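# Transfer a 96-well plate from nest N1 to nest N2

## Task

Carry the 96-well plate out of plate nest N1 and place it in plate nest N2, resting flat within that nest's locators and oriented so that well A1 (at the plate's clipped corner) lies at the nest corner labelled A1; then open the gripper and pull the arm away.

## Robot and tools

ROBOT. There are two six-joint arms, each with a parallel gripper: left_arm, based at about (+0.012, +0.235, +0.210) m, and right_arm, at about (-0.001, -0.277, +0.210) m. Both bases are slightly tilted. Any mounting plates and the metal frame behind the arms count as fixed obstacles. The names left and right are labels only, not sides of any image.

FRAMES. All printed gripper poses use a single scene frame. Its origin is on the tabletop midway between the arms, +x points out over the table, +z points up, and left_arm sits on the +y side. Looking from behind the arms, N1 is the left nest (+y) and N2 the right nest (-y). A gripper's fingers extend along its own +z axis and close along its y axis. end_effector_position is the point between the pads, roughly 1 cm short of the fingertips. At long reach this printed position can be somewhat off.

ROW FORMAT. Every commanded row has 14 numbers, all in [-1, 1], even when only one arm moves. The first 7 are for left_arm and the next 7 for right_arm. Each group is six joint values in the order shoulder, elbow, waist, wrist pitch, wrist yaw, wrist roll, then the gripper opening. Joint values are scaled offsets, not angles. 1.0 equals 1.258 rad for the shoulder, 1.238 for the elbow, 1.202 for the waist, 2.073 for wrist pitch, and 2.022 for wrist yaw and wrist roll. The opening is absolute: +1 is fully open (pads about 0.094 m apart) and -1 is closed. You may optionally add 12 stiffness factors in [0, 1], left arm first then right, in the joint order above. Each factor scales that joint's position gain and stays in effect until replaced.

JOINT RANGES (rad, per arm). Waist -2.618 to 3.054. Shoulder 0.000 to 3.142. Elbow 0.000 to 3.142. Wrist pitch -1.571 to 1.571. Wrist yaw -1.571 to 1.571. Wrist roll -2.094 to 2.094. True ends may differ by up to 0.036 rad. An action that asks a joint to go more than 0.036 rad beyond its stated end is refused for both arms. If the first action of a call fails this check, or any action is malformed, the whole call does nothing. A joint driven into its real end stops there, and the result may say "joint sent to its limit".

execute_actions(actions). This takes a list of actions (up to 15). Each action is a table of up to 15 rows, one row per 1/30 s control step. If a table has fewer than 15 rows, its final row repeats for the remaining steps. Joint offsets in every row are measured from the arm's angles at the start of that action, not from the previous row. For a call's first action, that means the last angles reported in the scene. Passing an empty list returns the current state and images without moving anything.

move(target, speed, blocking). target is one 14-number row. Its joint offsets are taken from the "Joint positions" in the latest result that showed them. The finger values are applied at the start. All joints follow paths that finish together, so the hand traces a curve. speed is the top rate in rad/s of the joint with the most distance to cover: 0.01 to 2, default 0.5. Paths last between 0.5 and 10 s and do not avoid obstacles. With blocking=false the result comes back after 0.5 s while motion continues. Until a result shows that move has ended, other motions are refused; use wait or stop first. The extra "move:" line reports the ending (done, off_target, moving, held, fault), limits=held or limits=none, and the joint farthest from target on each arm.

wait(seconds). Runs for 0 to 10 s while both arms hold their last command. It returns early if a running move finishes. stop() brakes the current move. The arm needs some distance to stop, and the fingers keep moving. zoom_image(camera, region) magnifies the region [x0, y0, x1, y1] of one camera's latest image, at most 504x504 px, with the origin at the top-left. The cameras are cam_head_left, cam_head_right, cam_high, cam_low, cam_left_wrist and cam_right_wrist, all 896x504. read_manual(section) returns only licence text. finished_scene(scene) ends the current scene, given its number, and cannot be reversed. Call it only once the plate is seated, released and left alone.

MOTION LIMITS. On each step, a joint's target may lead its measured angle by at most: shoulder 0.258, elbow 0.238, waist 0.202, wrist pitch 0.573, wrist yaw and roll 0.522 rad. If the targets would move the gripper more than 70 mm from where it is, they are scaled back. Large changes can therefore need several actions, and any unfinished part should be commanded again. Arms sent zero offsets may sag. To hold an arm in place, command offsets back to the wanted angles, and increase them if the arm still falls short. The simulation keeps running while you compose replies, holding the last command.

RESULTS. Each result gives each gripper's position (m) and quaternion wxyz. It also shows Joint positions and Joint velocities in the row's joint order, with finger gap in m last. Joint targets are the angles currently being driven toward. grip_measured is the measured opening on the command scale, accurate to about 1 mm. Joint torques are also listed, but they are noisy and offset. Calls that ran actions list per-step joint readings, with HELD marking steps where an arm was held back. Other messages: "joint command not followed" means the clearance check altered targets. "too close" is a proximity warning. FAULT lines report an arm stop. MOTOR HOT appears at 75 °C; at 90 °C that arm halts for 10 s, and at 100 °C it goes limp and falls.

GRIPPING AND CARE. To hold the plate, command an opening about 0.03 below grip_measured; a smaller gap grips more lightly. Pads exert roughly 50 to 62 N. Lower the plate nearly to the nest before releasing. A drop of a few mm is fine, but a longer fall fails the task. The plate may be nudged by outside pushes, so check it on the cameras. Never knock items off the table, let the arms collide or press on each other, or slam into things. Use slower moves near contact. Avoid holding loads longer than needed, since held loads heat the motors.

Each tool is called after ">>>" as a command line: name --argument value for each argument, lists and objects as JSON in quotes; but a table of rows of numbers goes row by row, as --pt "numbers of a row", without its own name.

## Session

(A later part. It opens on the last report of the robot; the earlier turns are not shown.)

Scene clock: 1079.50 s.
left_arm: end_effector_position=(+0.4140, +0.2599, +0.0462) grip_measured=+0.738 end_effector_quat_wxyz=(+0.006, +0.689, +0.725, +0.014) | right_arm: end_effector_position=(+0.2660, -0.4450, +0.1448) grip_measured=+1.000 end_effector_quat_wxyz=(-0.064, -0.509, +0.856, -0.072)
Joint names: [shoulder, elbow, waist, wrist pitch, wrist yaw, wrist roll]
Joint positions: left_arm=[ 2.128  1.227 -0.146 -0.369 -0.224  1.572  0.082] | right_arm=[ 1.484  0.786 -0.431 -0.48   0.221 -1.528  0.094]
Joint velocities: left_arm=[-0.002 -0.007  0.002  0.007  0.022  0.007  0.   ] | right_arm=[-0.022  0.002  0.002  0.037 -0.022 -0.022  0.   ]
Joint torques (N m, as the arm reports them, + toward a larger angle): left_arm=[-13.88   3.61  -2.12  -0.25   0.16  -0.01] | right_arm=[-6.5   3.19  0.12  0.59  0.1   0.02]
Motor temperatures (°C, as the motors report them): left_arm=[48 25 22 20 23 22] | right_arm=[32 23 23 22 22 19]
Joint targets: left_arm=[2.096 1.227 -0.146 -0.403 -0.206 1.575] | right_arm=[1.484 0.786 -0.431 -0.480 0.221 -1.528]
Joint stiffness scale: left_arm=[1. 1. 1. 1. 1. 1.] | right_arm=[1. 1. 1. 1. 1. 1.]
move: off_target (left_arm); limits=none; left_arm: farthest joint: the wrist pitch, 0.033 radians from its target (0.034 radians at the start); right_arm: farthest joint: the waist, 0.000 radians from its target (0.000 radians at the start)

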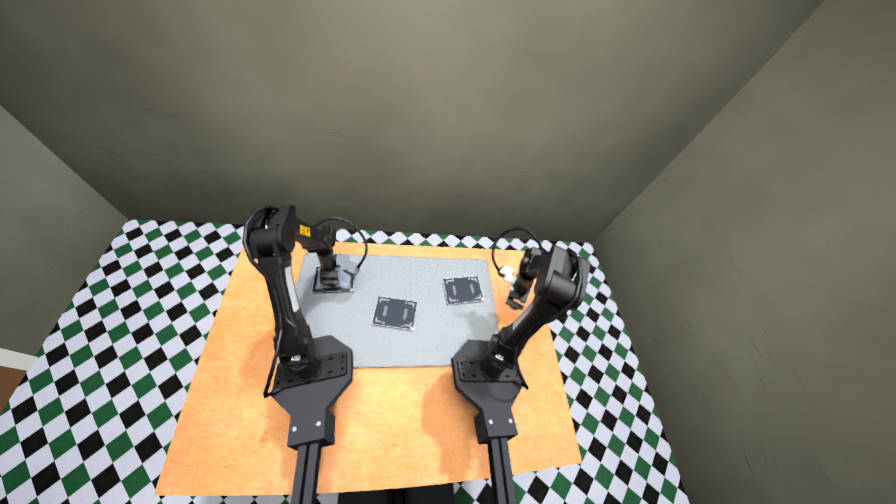

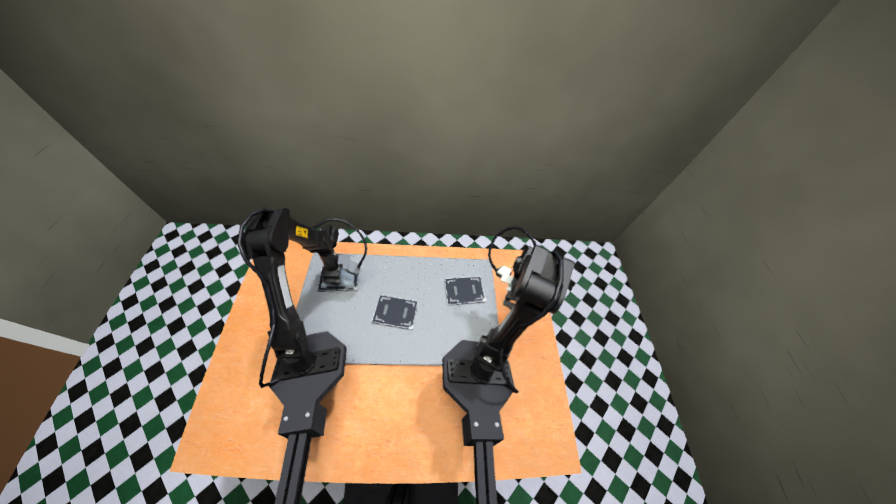

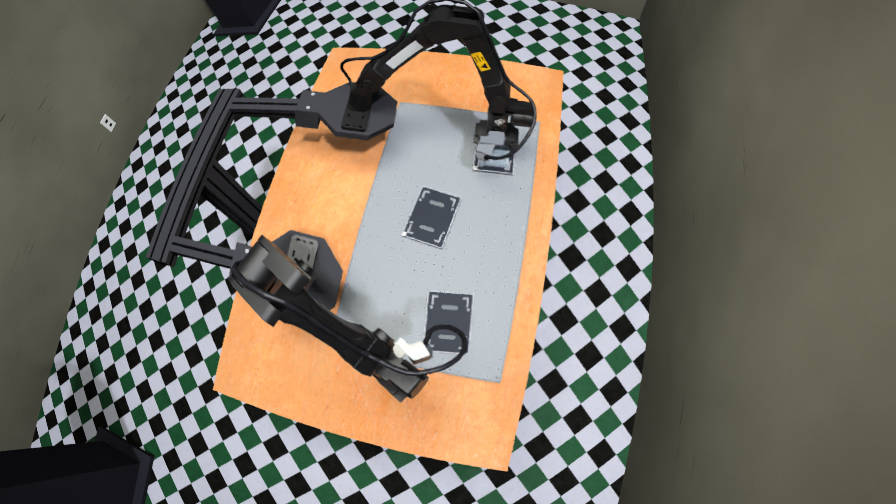

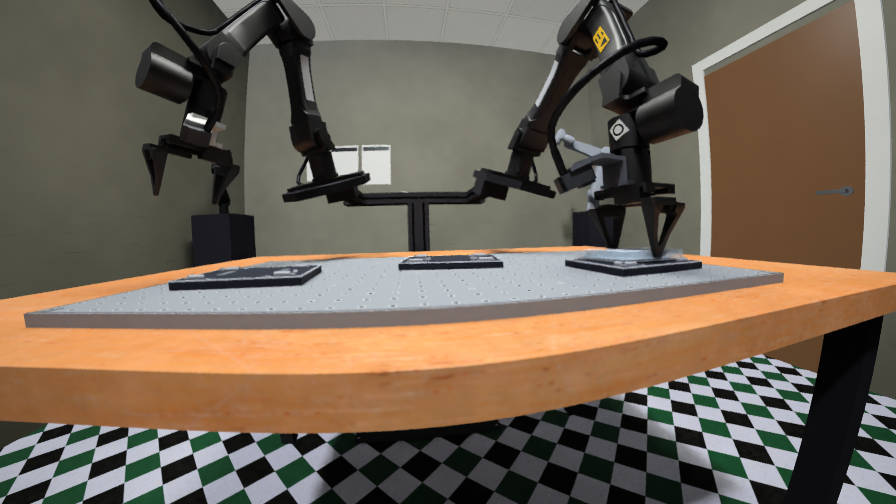

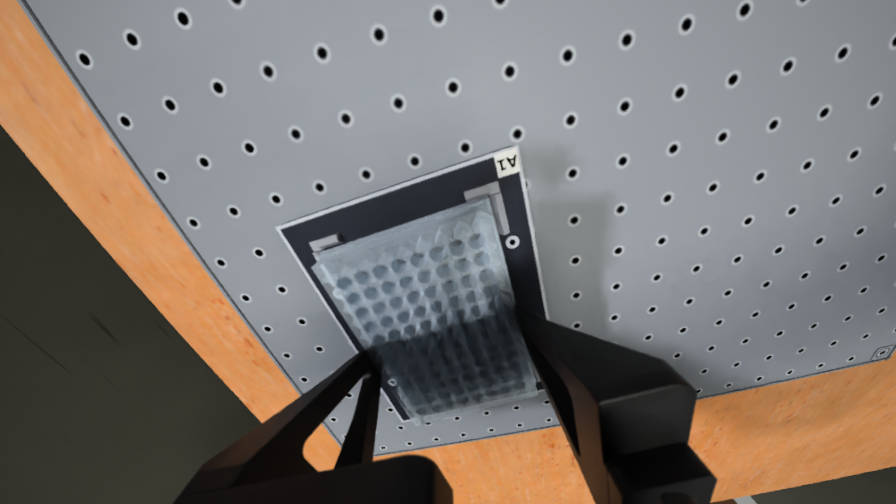

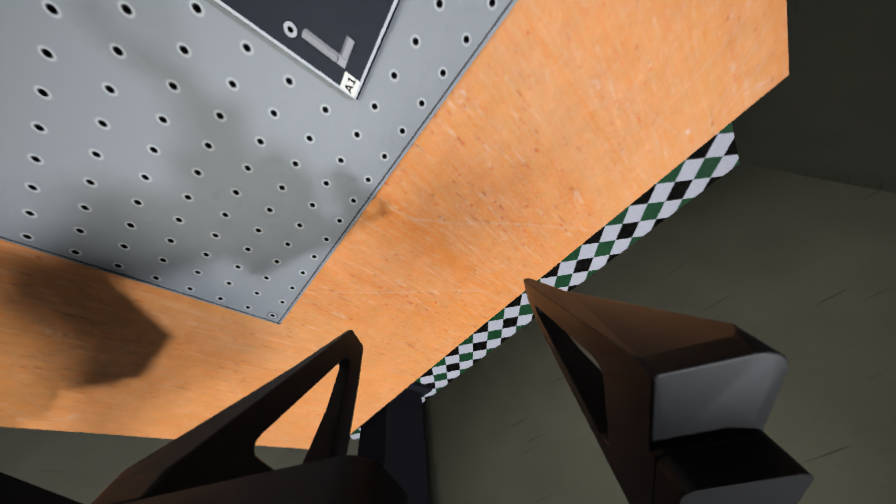

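>>> move --target '[-0.031,0,0,-0.0155,0.009,0.0015,0.705,0,0,0,0,0,0,1]' --speed 0.04

>>> zoom_image --camera "cam_left_wrist" --region '[280,120,580,340]'

>>> zoom_image --camera "cam_low" --region '[575,235,705,285]'

Scene clock: 1127.13 s.
left_arm: end_effector_position=(+0.4147, +0.2610, +0.0510) grip_measured=+0.738 end_effector_quat_wxyz=(+0.007, +0.688, +0.725, +0.015) | right_arm: end_effector_position=(+0.2660, -0.4450, +0.1448) grip_measured=+1.000 end_effector_quat_wxyz=(-0.064, -0.509, +0.856, -0.072)
Joint names: [shoulder, elbow, waist, wrist pitch, wrist yaw, wrist roll]
Joint positions: left_arm=[ 2.114  1.227 -0.146 -0.381 -0.224  1.572  0.082] | right_arm=[ 1.484  0.786 -0.431 -0.48   0.221 -1.528  0.094]
Joint velocities: left_arm=[-0.022 -0.007  0.002 -0.037  0.095 -0.022 -0.   ] | right_arm=[ 0.012 -0.002 -0.017  0.022 -0.022  0.007  0.   ]
Joint torques (N m, as the arm reports them, + toward a larger angle): left_arm=[-13.24   3.67  -2.11  -0.14   0.17  -0.01] | right_arm=[-6.42  3.21  0.11  0.59  0.11  0.02]
Motor temperatures (°C, as the motors report them): left_arm=[53 25 22 20 23 22] | right_arm=[32 23 23 22 22 19]
Joint targets: left_arm=[2.089 1.227 -0.146 -0.401 -0.206 1.575] | right_arm=[1.484 0.786 -0.431 -0.480 0.221 -1.528]
Joint stiffness scale: left_arm=[1. 1. 1. 1. 1. 1.] | right_arm=[1. 1. 1. 1. 1. 1.]
move: off_target (left_arm); limits=none; left_arm: farthest joint: the shoulder, 0.025 radians from its target (0.039 radians at the start); right_arm: farthest joint: the waist, 0.000 radians from its target (0.000 radians at the start)

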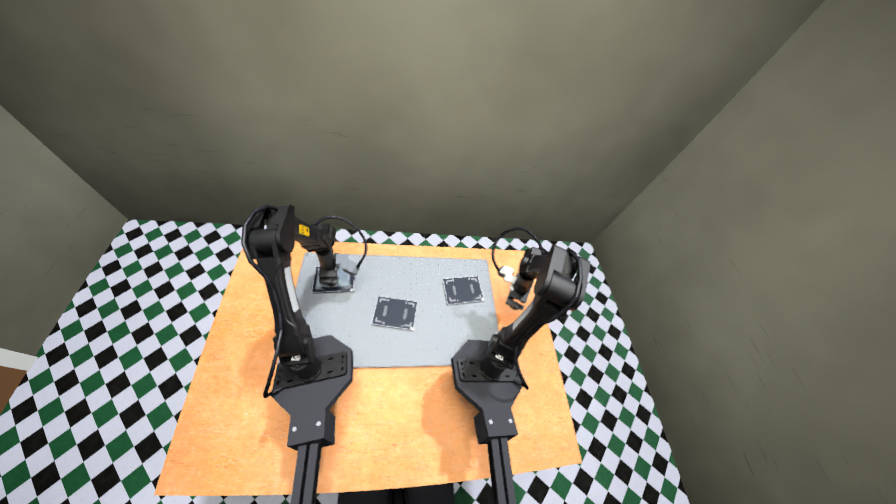

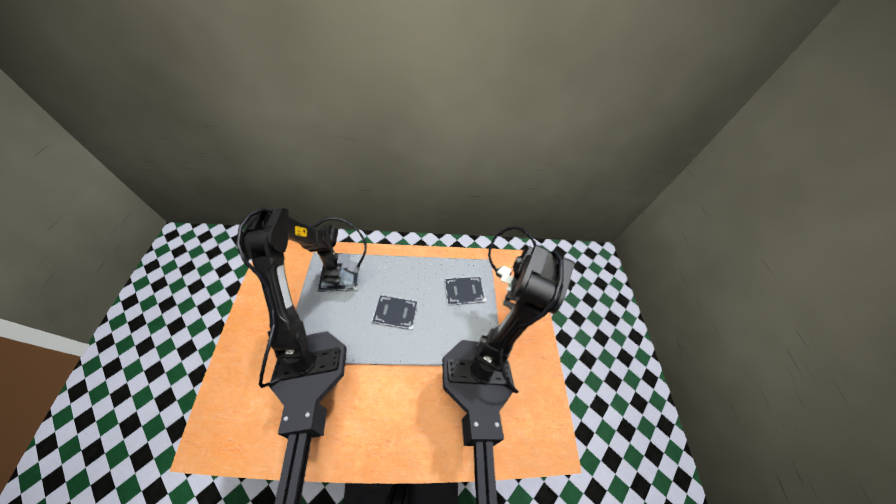

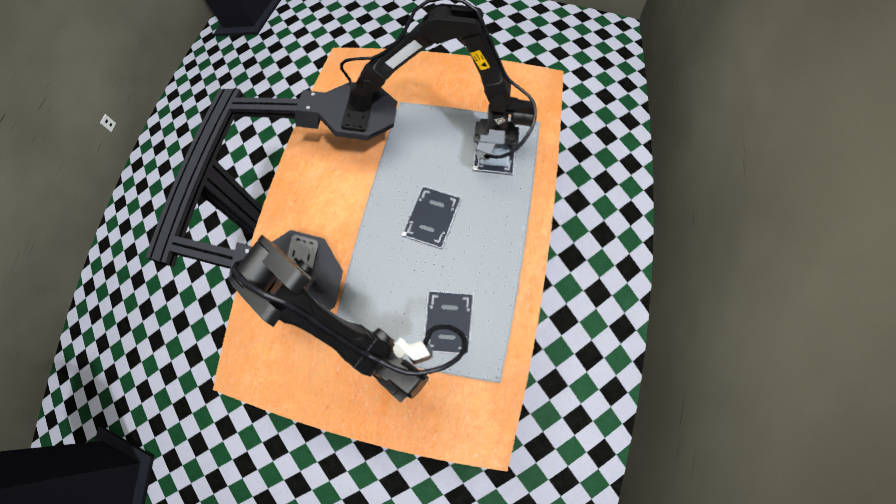

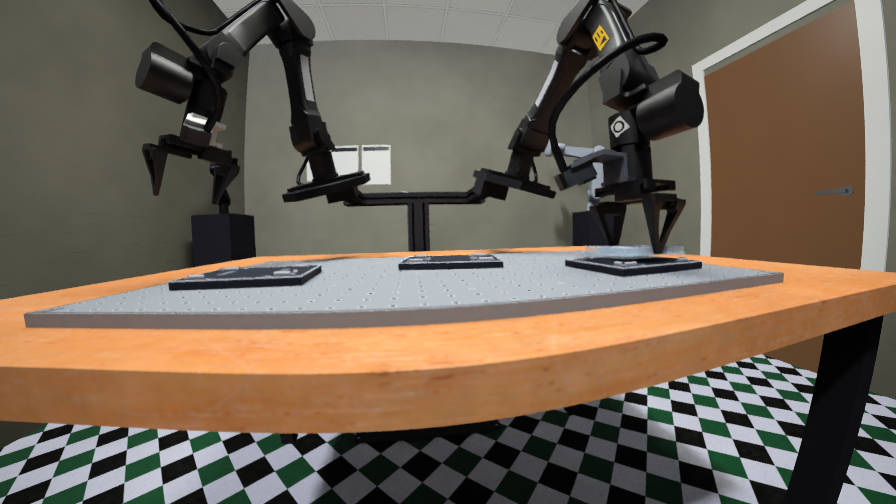

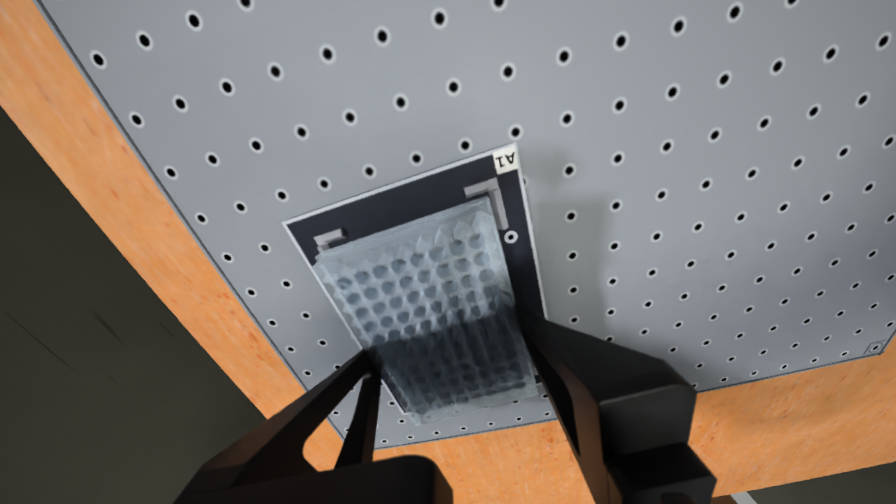

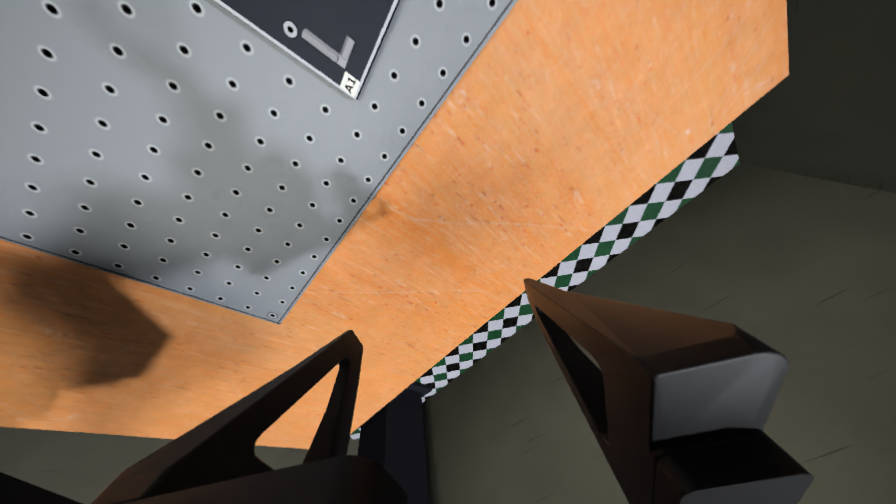

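Region (280, 120, 580, 340) of cam_left_wrist's 896x504 image, scaled by 1.680, with more detail than that image has; it fills the top 370 rows of this view, and the rest is white.

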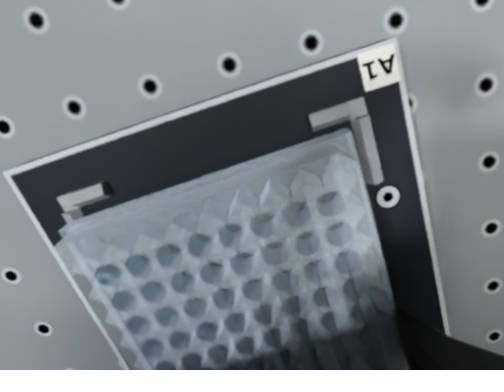

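Region (575, 235, 705, 285) of cam_low's 896x504 image, scaled by 3.877, with more detail than that image has; it fills the top 194 rows of this view, and the rest is white.

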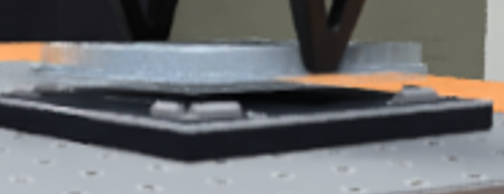

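>>> move --target '[0.0115,0,0,-0.007,0.009,0.0015,0.705,0,0,0,0,0,0,1]' --speed 0.015

>>> zoom_image --camera "cam_left_wrist" --region '[280,120,580,340]'

>>> zoom_image --camera "cam_low" --region '[575,235,705,285]'

Scene clock: 1134.93 s.
left_arm: end_effector_position=(+0.4146, +0.2610, +0.0510) grip_measured=+0.738 end_effector_quat_wxyz=(+0.006, +0.688, +0.725, +0.015) | right_arm: end_effector_position=(+0.2660, -0.4450, +0.1448) grip_measured=+1.000 end_effector_quat_wxyz=(-0.064, -0.509, +0.856, -0.072)
Joint names: [shoulder, elbow, waist, wrist pitch, wrist yaw, wrist roll]
Joint positions: left_arm=[ 2.114  1.227 -0.146 -0.382 -0.224  1.572  0.082] | right_arm=[ 1.484  0.786 -0.431 -0.48   0.221 -1.528  0.094]
Joint velocities: left_arm=[-0.027 -0.017 -0.002 -0.037 -0.037 -0.022 -0.   ] | right_arm=[-0.002 -0.012 -0.012  0.022 -0.066 -0.037  0.   ]
Joint torques (N m, as the arm reports them, + toward a larger angle): left_arm=[-9.98  3.66 -2.11 -0.07  0.16 -0.01] | right_arm=[-6.53  3.23  0.1   0.58  0.1   0.03]
Motor temperatures (°C, as the motors report them): left_arm=[53 25 22 20 23 22] | right_arm=[32 23 23 22 22 19]
Joint targets: left_arm=[2.128 1.227 -0.146 -0.396 -0.206 1.575] | right_arm=[1.484 0.786 -0.431 -0.480 0.221 -1.528]
Joint stiffness scale: left_arm=[1. 1. 1. 1. 1. 1.] | right_arm=[1. 1. 1. 1. 1. 1.]
move: done; limits=none; left_arm: farthest joint: the wrist yaw, 0.019 radians from its target (0.019 radians at the start); right_arm: farthest joint: the waist, 0.000 radians from its target (0.000 radians at the start)

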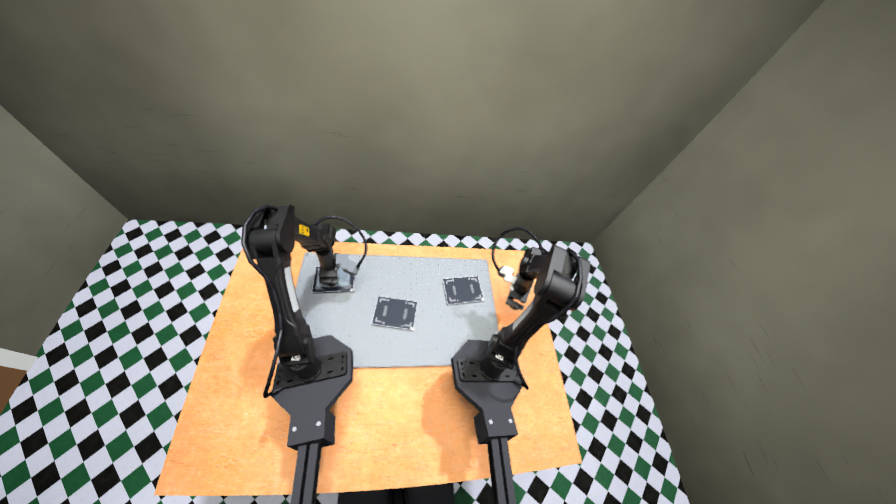

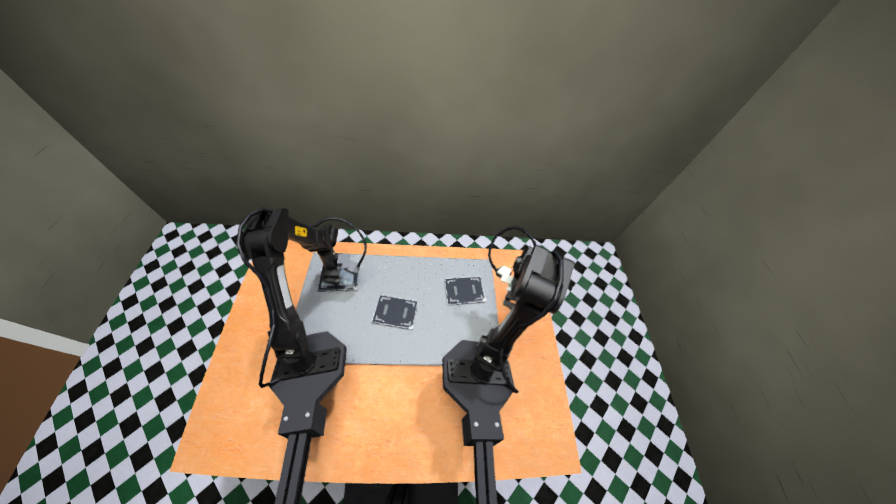

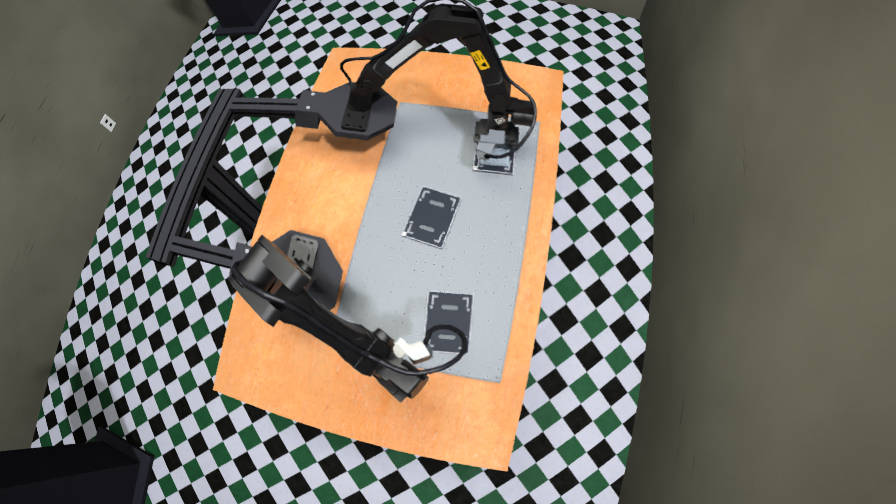

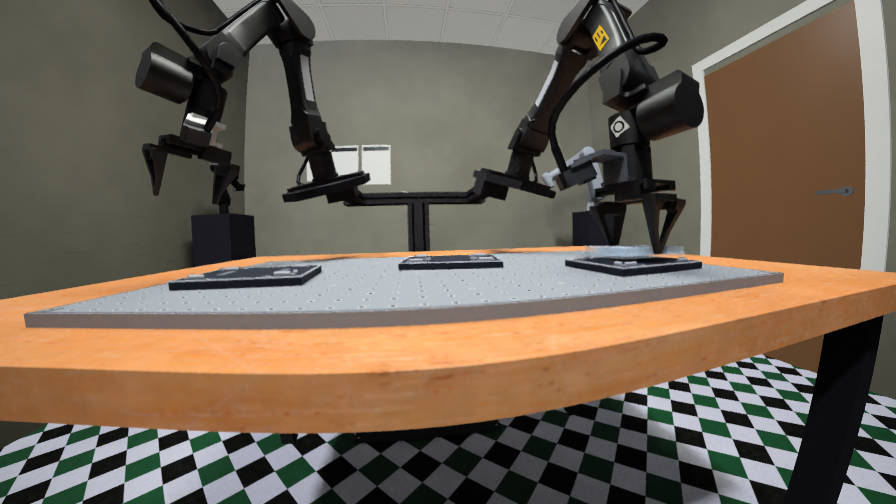

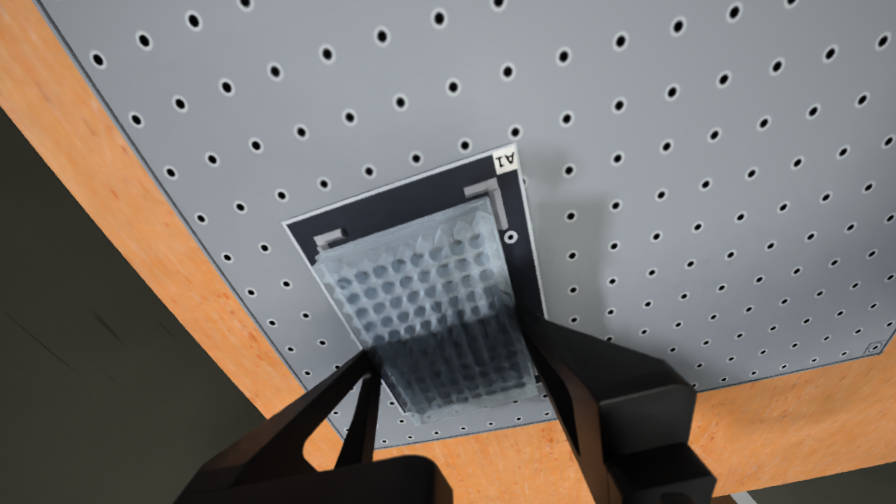

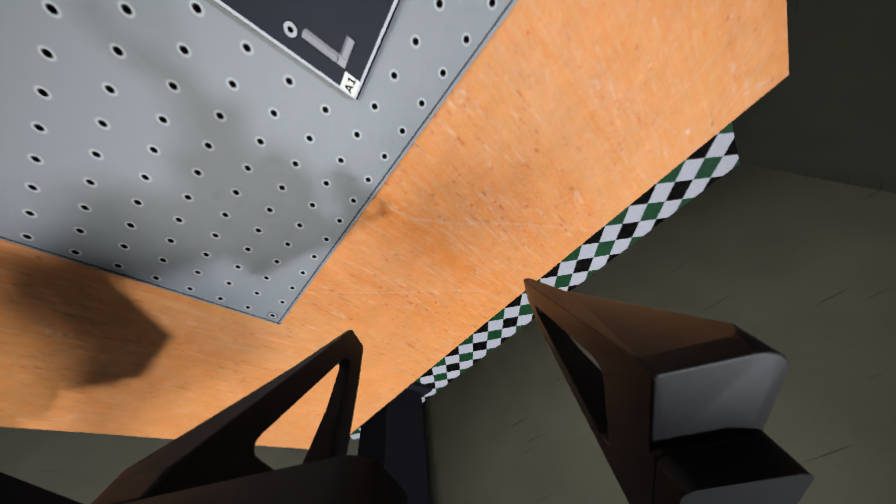

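Region (280, 120, 580, 340) of cam_left_wrist's 896x504 image, scaled by 1.680, with more detail than that image has; it fills the top 370 rows of this view, and the rest is white.

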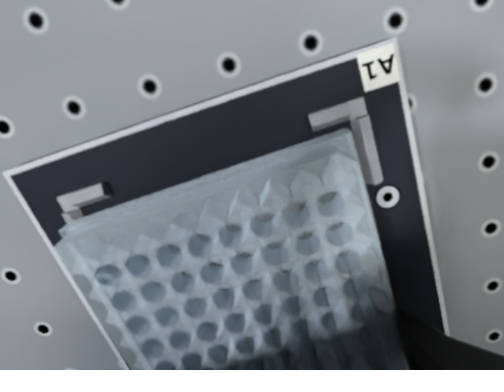

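Region (575, 235, 705, 285) of cam_low's 896x504 image, scaled by 3.877, with more detail than that image has; it fills the top 194 rows of this view, and the rest is white.

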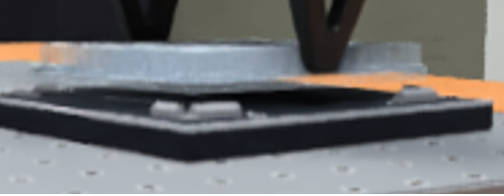

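>>> move --target '[0.0145,0,0,-0.007,0.009,0.0015,0.705,0,0,0,0,0,0,1]' --speed 0.02

>>> zoom_image --camera "cam_left_wrist" --region '[280,120,580,340]'

>>> zoom_image --camera "cam_low" --region '[575,235,705,285]'

Scene clock: 1141.93 s.
left_arm: end_effector_position=(+0.4125, +0.2602, +0.0479) grip_measured=+0.738 end_effector_quat_wxyz=(+0.004, +0.690, +0.724, +0.012) | right_arm: end_effector_position=(+0.2660, -0.4450, +0.1448) grip_measured=+1.000 end_effector_quat_wxyz=(-0.064, -0.509, +0.856, -0.072)
Joint names: [shoulder, elbow, waist, wrist pitch, wrist yaw, wrist roll]
Joint positions: left_arm=[ 2.123  1.227 -0.146 -0.381 -0.224  1.574  0.082] | right_arm=[ 1.484  0.786 -0.431 -0.48   0.221 -1.528  0.094]
Joint velocities: left_arm=[-0.002  0.007 -0.007 -0.007 -0.051  0.007  0.   ] | right_arm=[-0.012  0.002 -0.007  0.037 -0.007  0.037  0.   ]
Joint torques (N m, as the arm reports them, + toward a larger angle): left_arm=[-10.44   3.62  -2.1   -0.09   0.17  -0.04] | right_arm=[-6.49  3.16  0.08  0.59  0.1   0.03]
Motor temperatures (°C, as the motors report them): left_arm=[51 25 22 20 23 22] | right_arm=[32 23 23 22 22 19]
Joint targets: left_arm=[2.132 1.227 -0.146 -0.396 -0.206 1.575] | right_arm=[1.484 0.786 -0.431 -0.480 0.221 -1.528]
Joint stiffness scale: left_arm=[1. 1. 1. 1. 1. 1.] | right_arm=[1. 1. 1. 1. 1. 1.]
move: done; limits=none; left_arm: farthest joint: the wrist yaw, 0.019 radians from its target (0.019 radians at the start); right_arm: farthest joint: the waist, 0.000 radians from its target (0.000 radians at the start)

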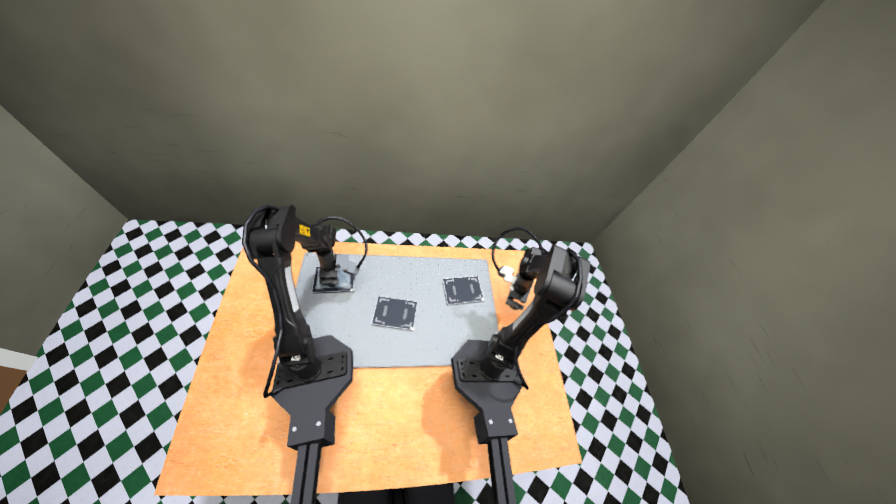

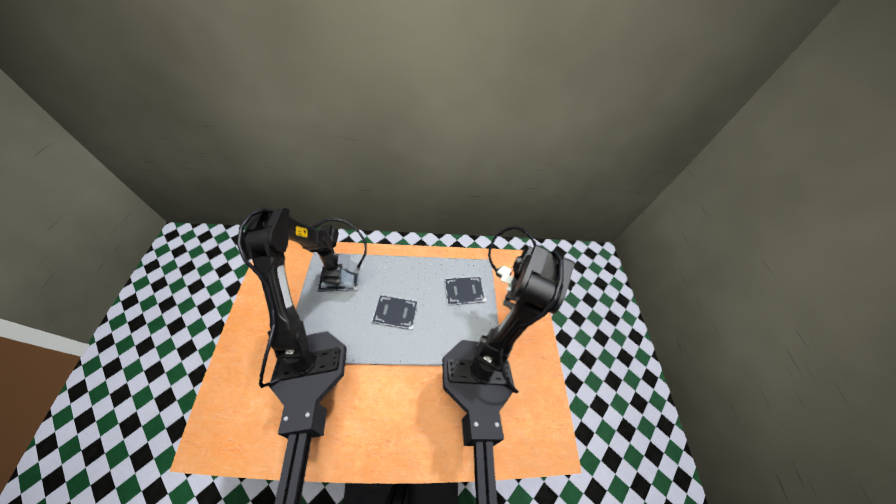

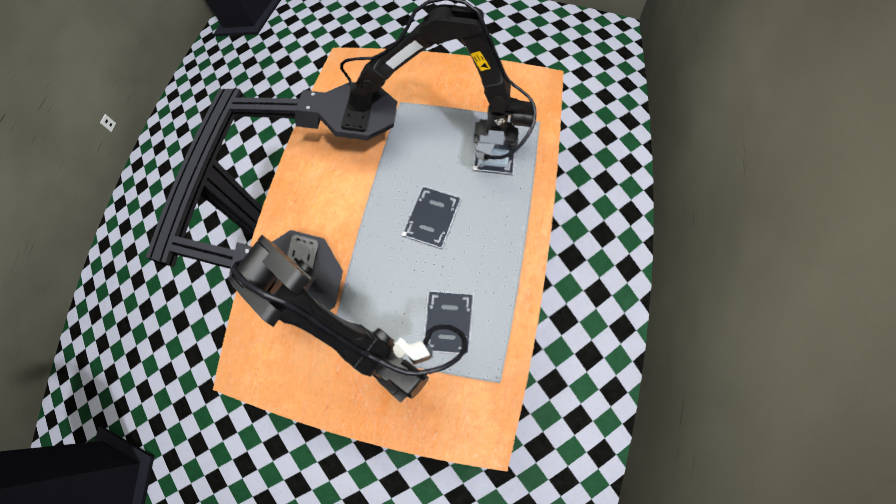

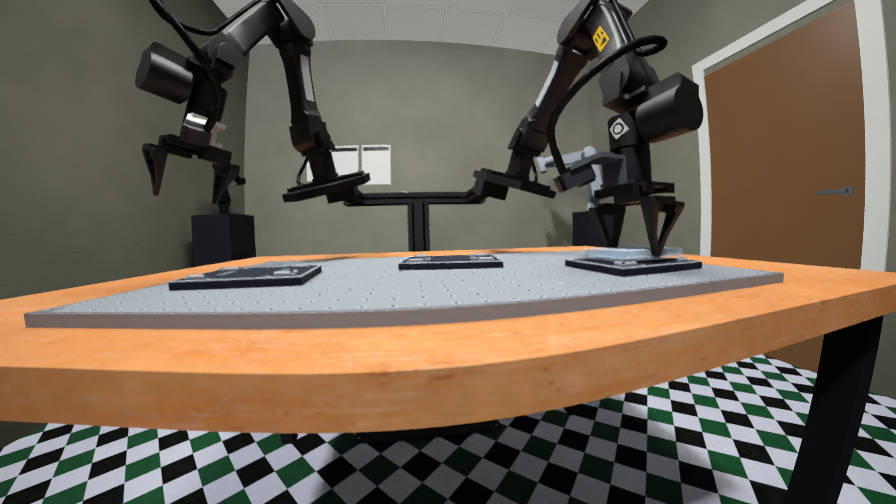

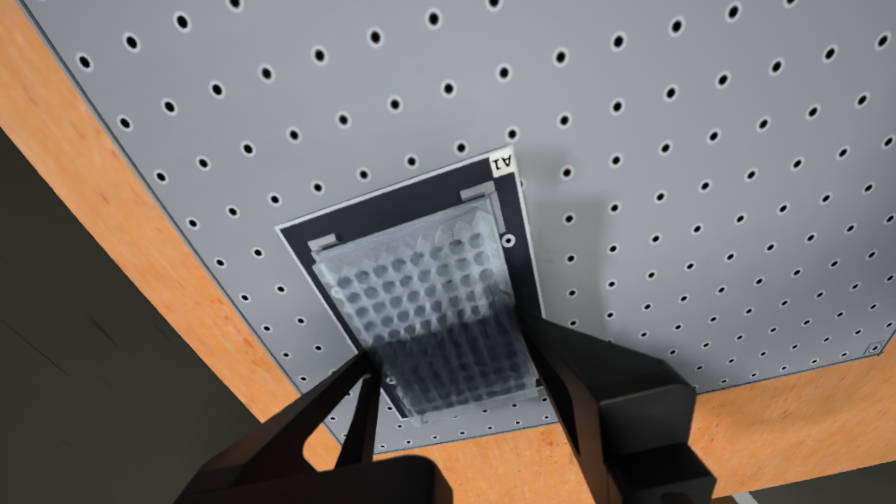

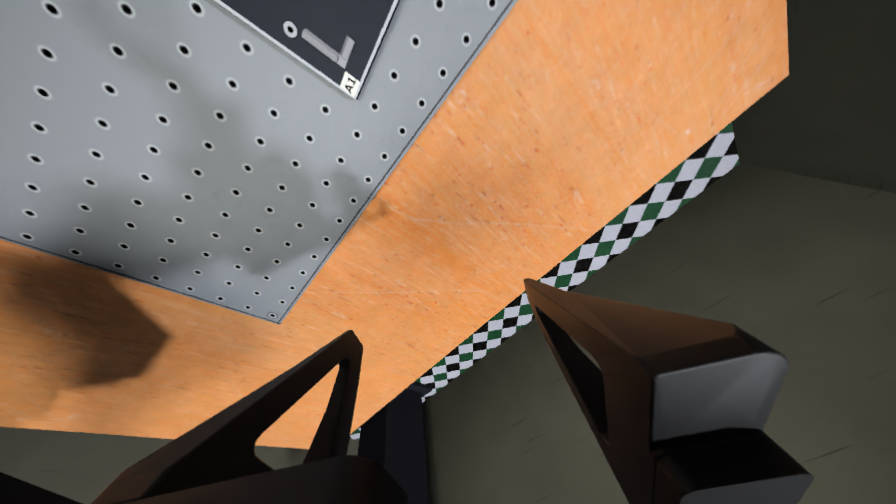

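Region (280, 120, 580, 340) of cam_left_wrist's 896x504 image, scaled by 1.680, with more detail than that image has; it fills the top 370 rows of this view, and the rest is white.

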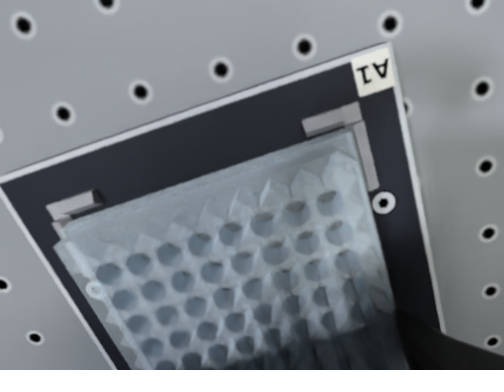

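Region (575, 235, 705, 285) of cam_low's 896x504 image, scaled by 3.877, with more detail than that image has; it fills the top 194 rows of this view, and the rest is white.

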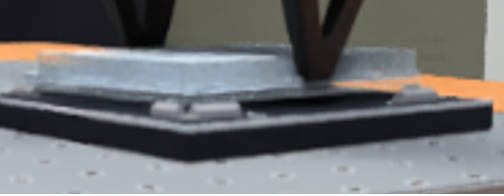

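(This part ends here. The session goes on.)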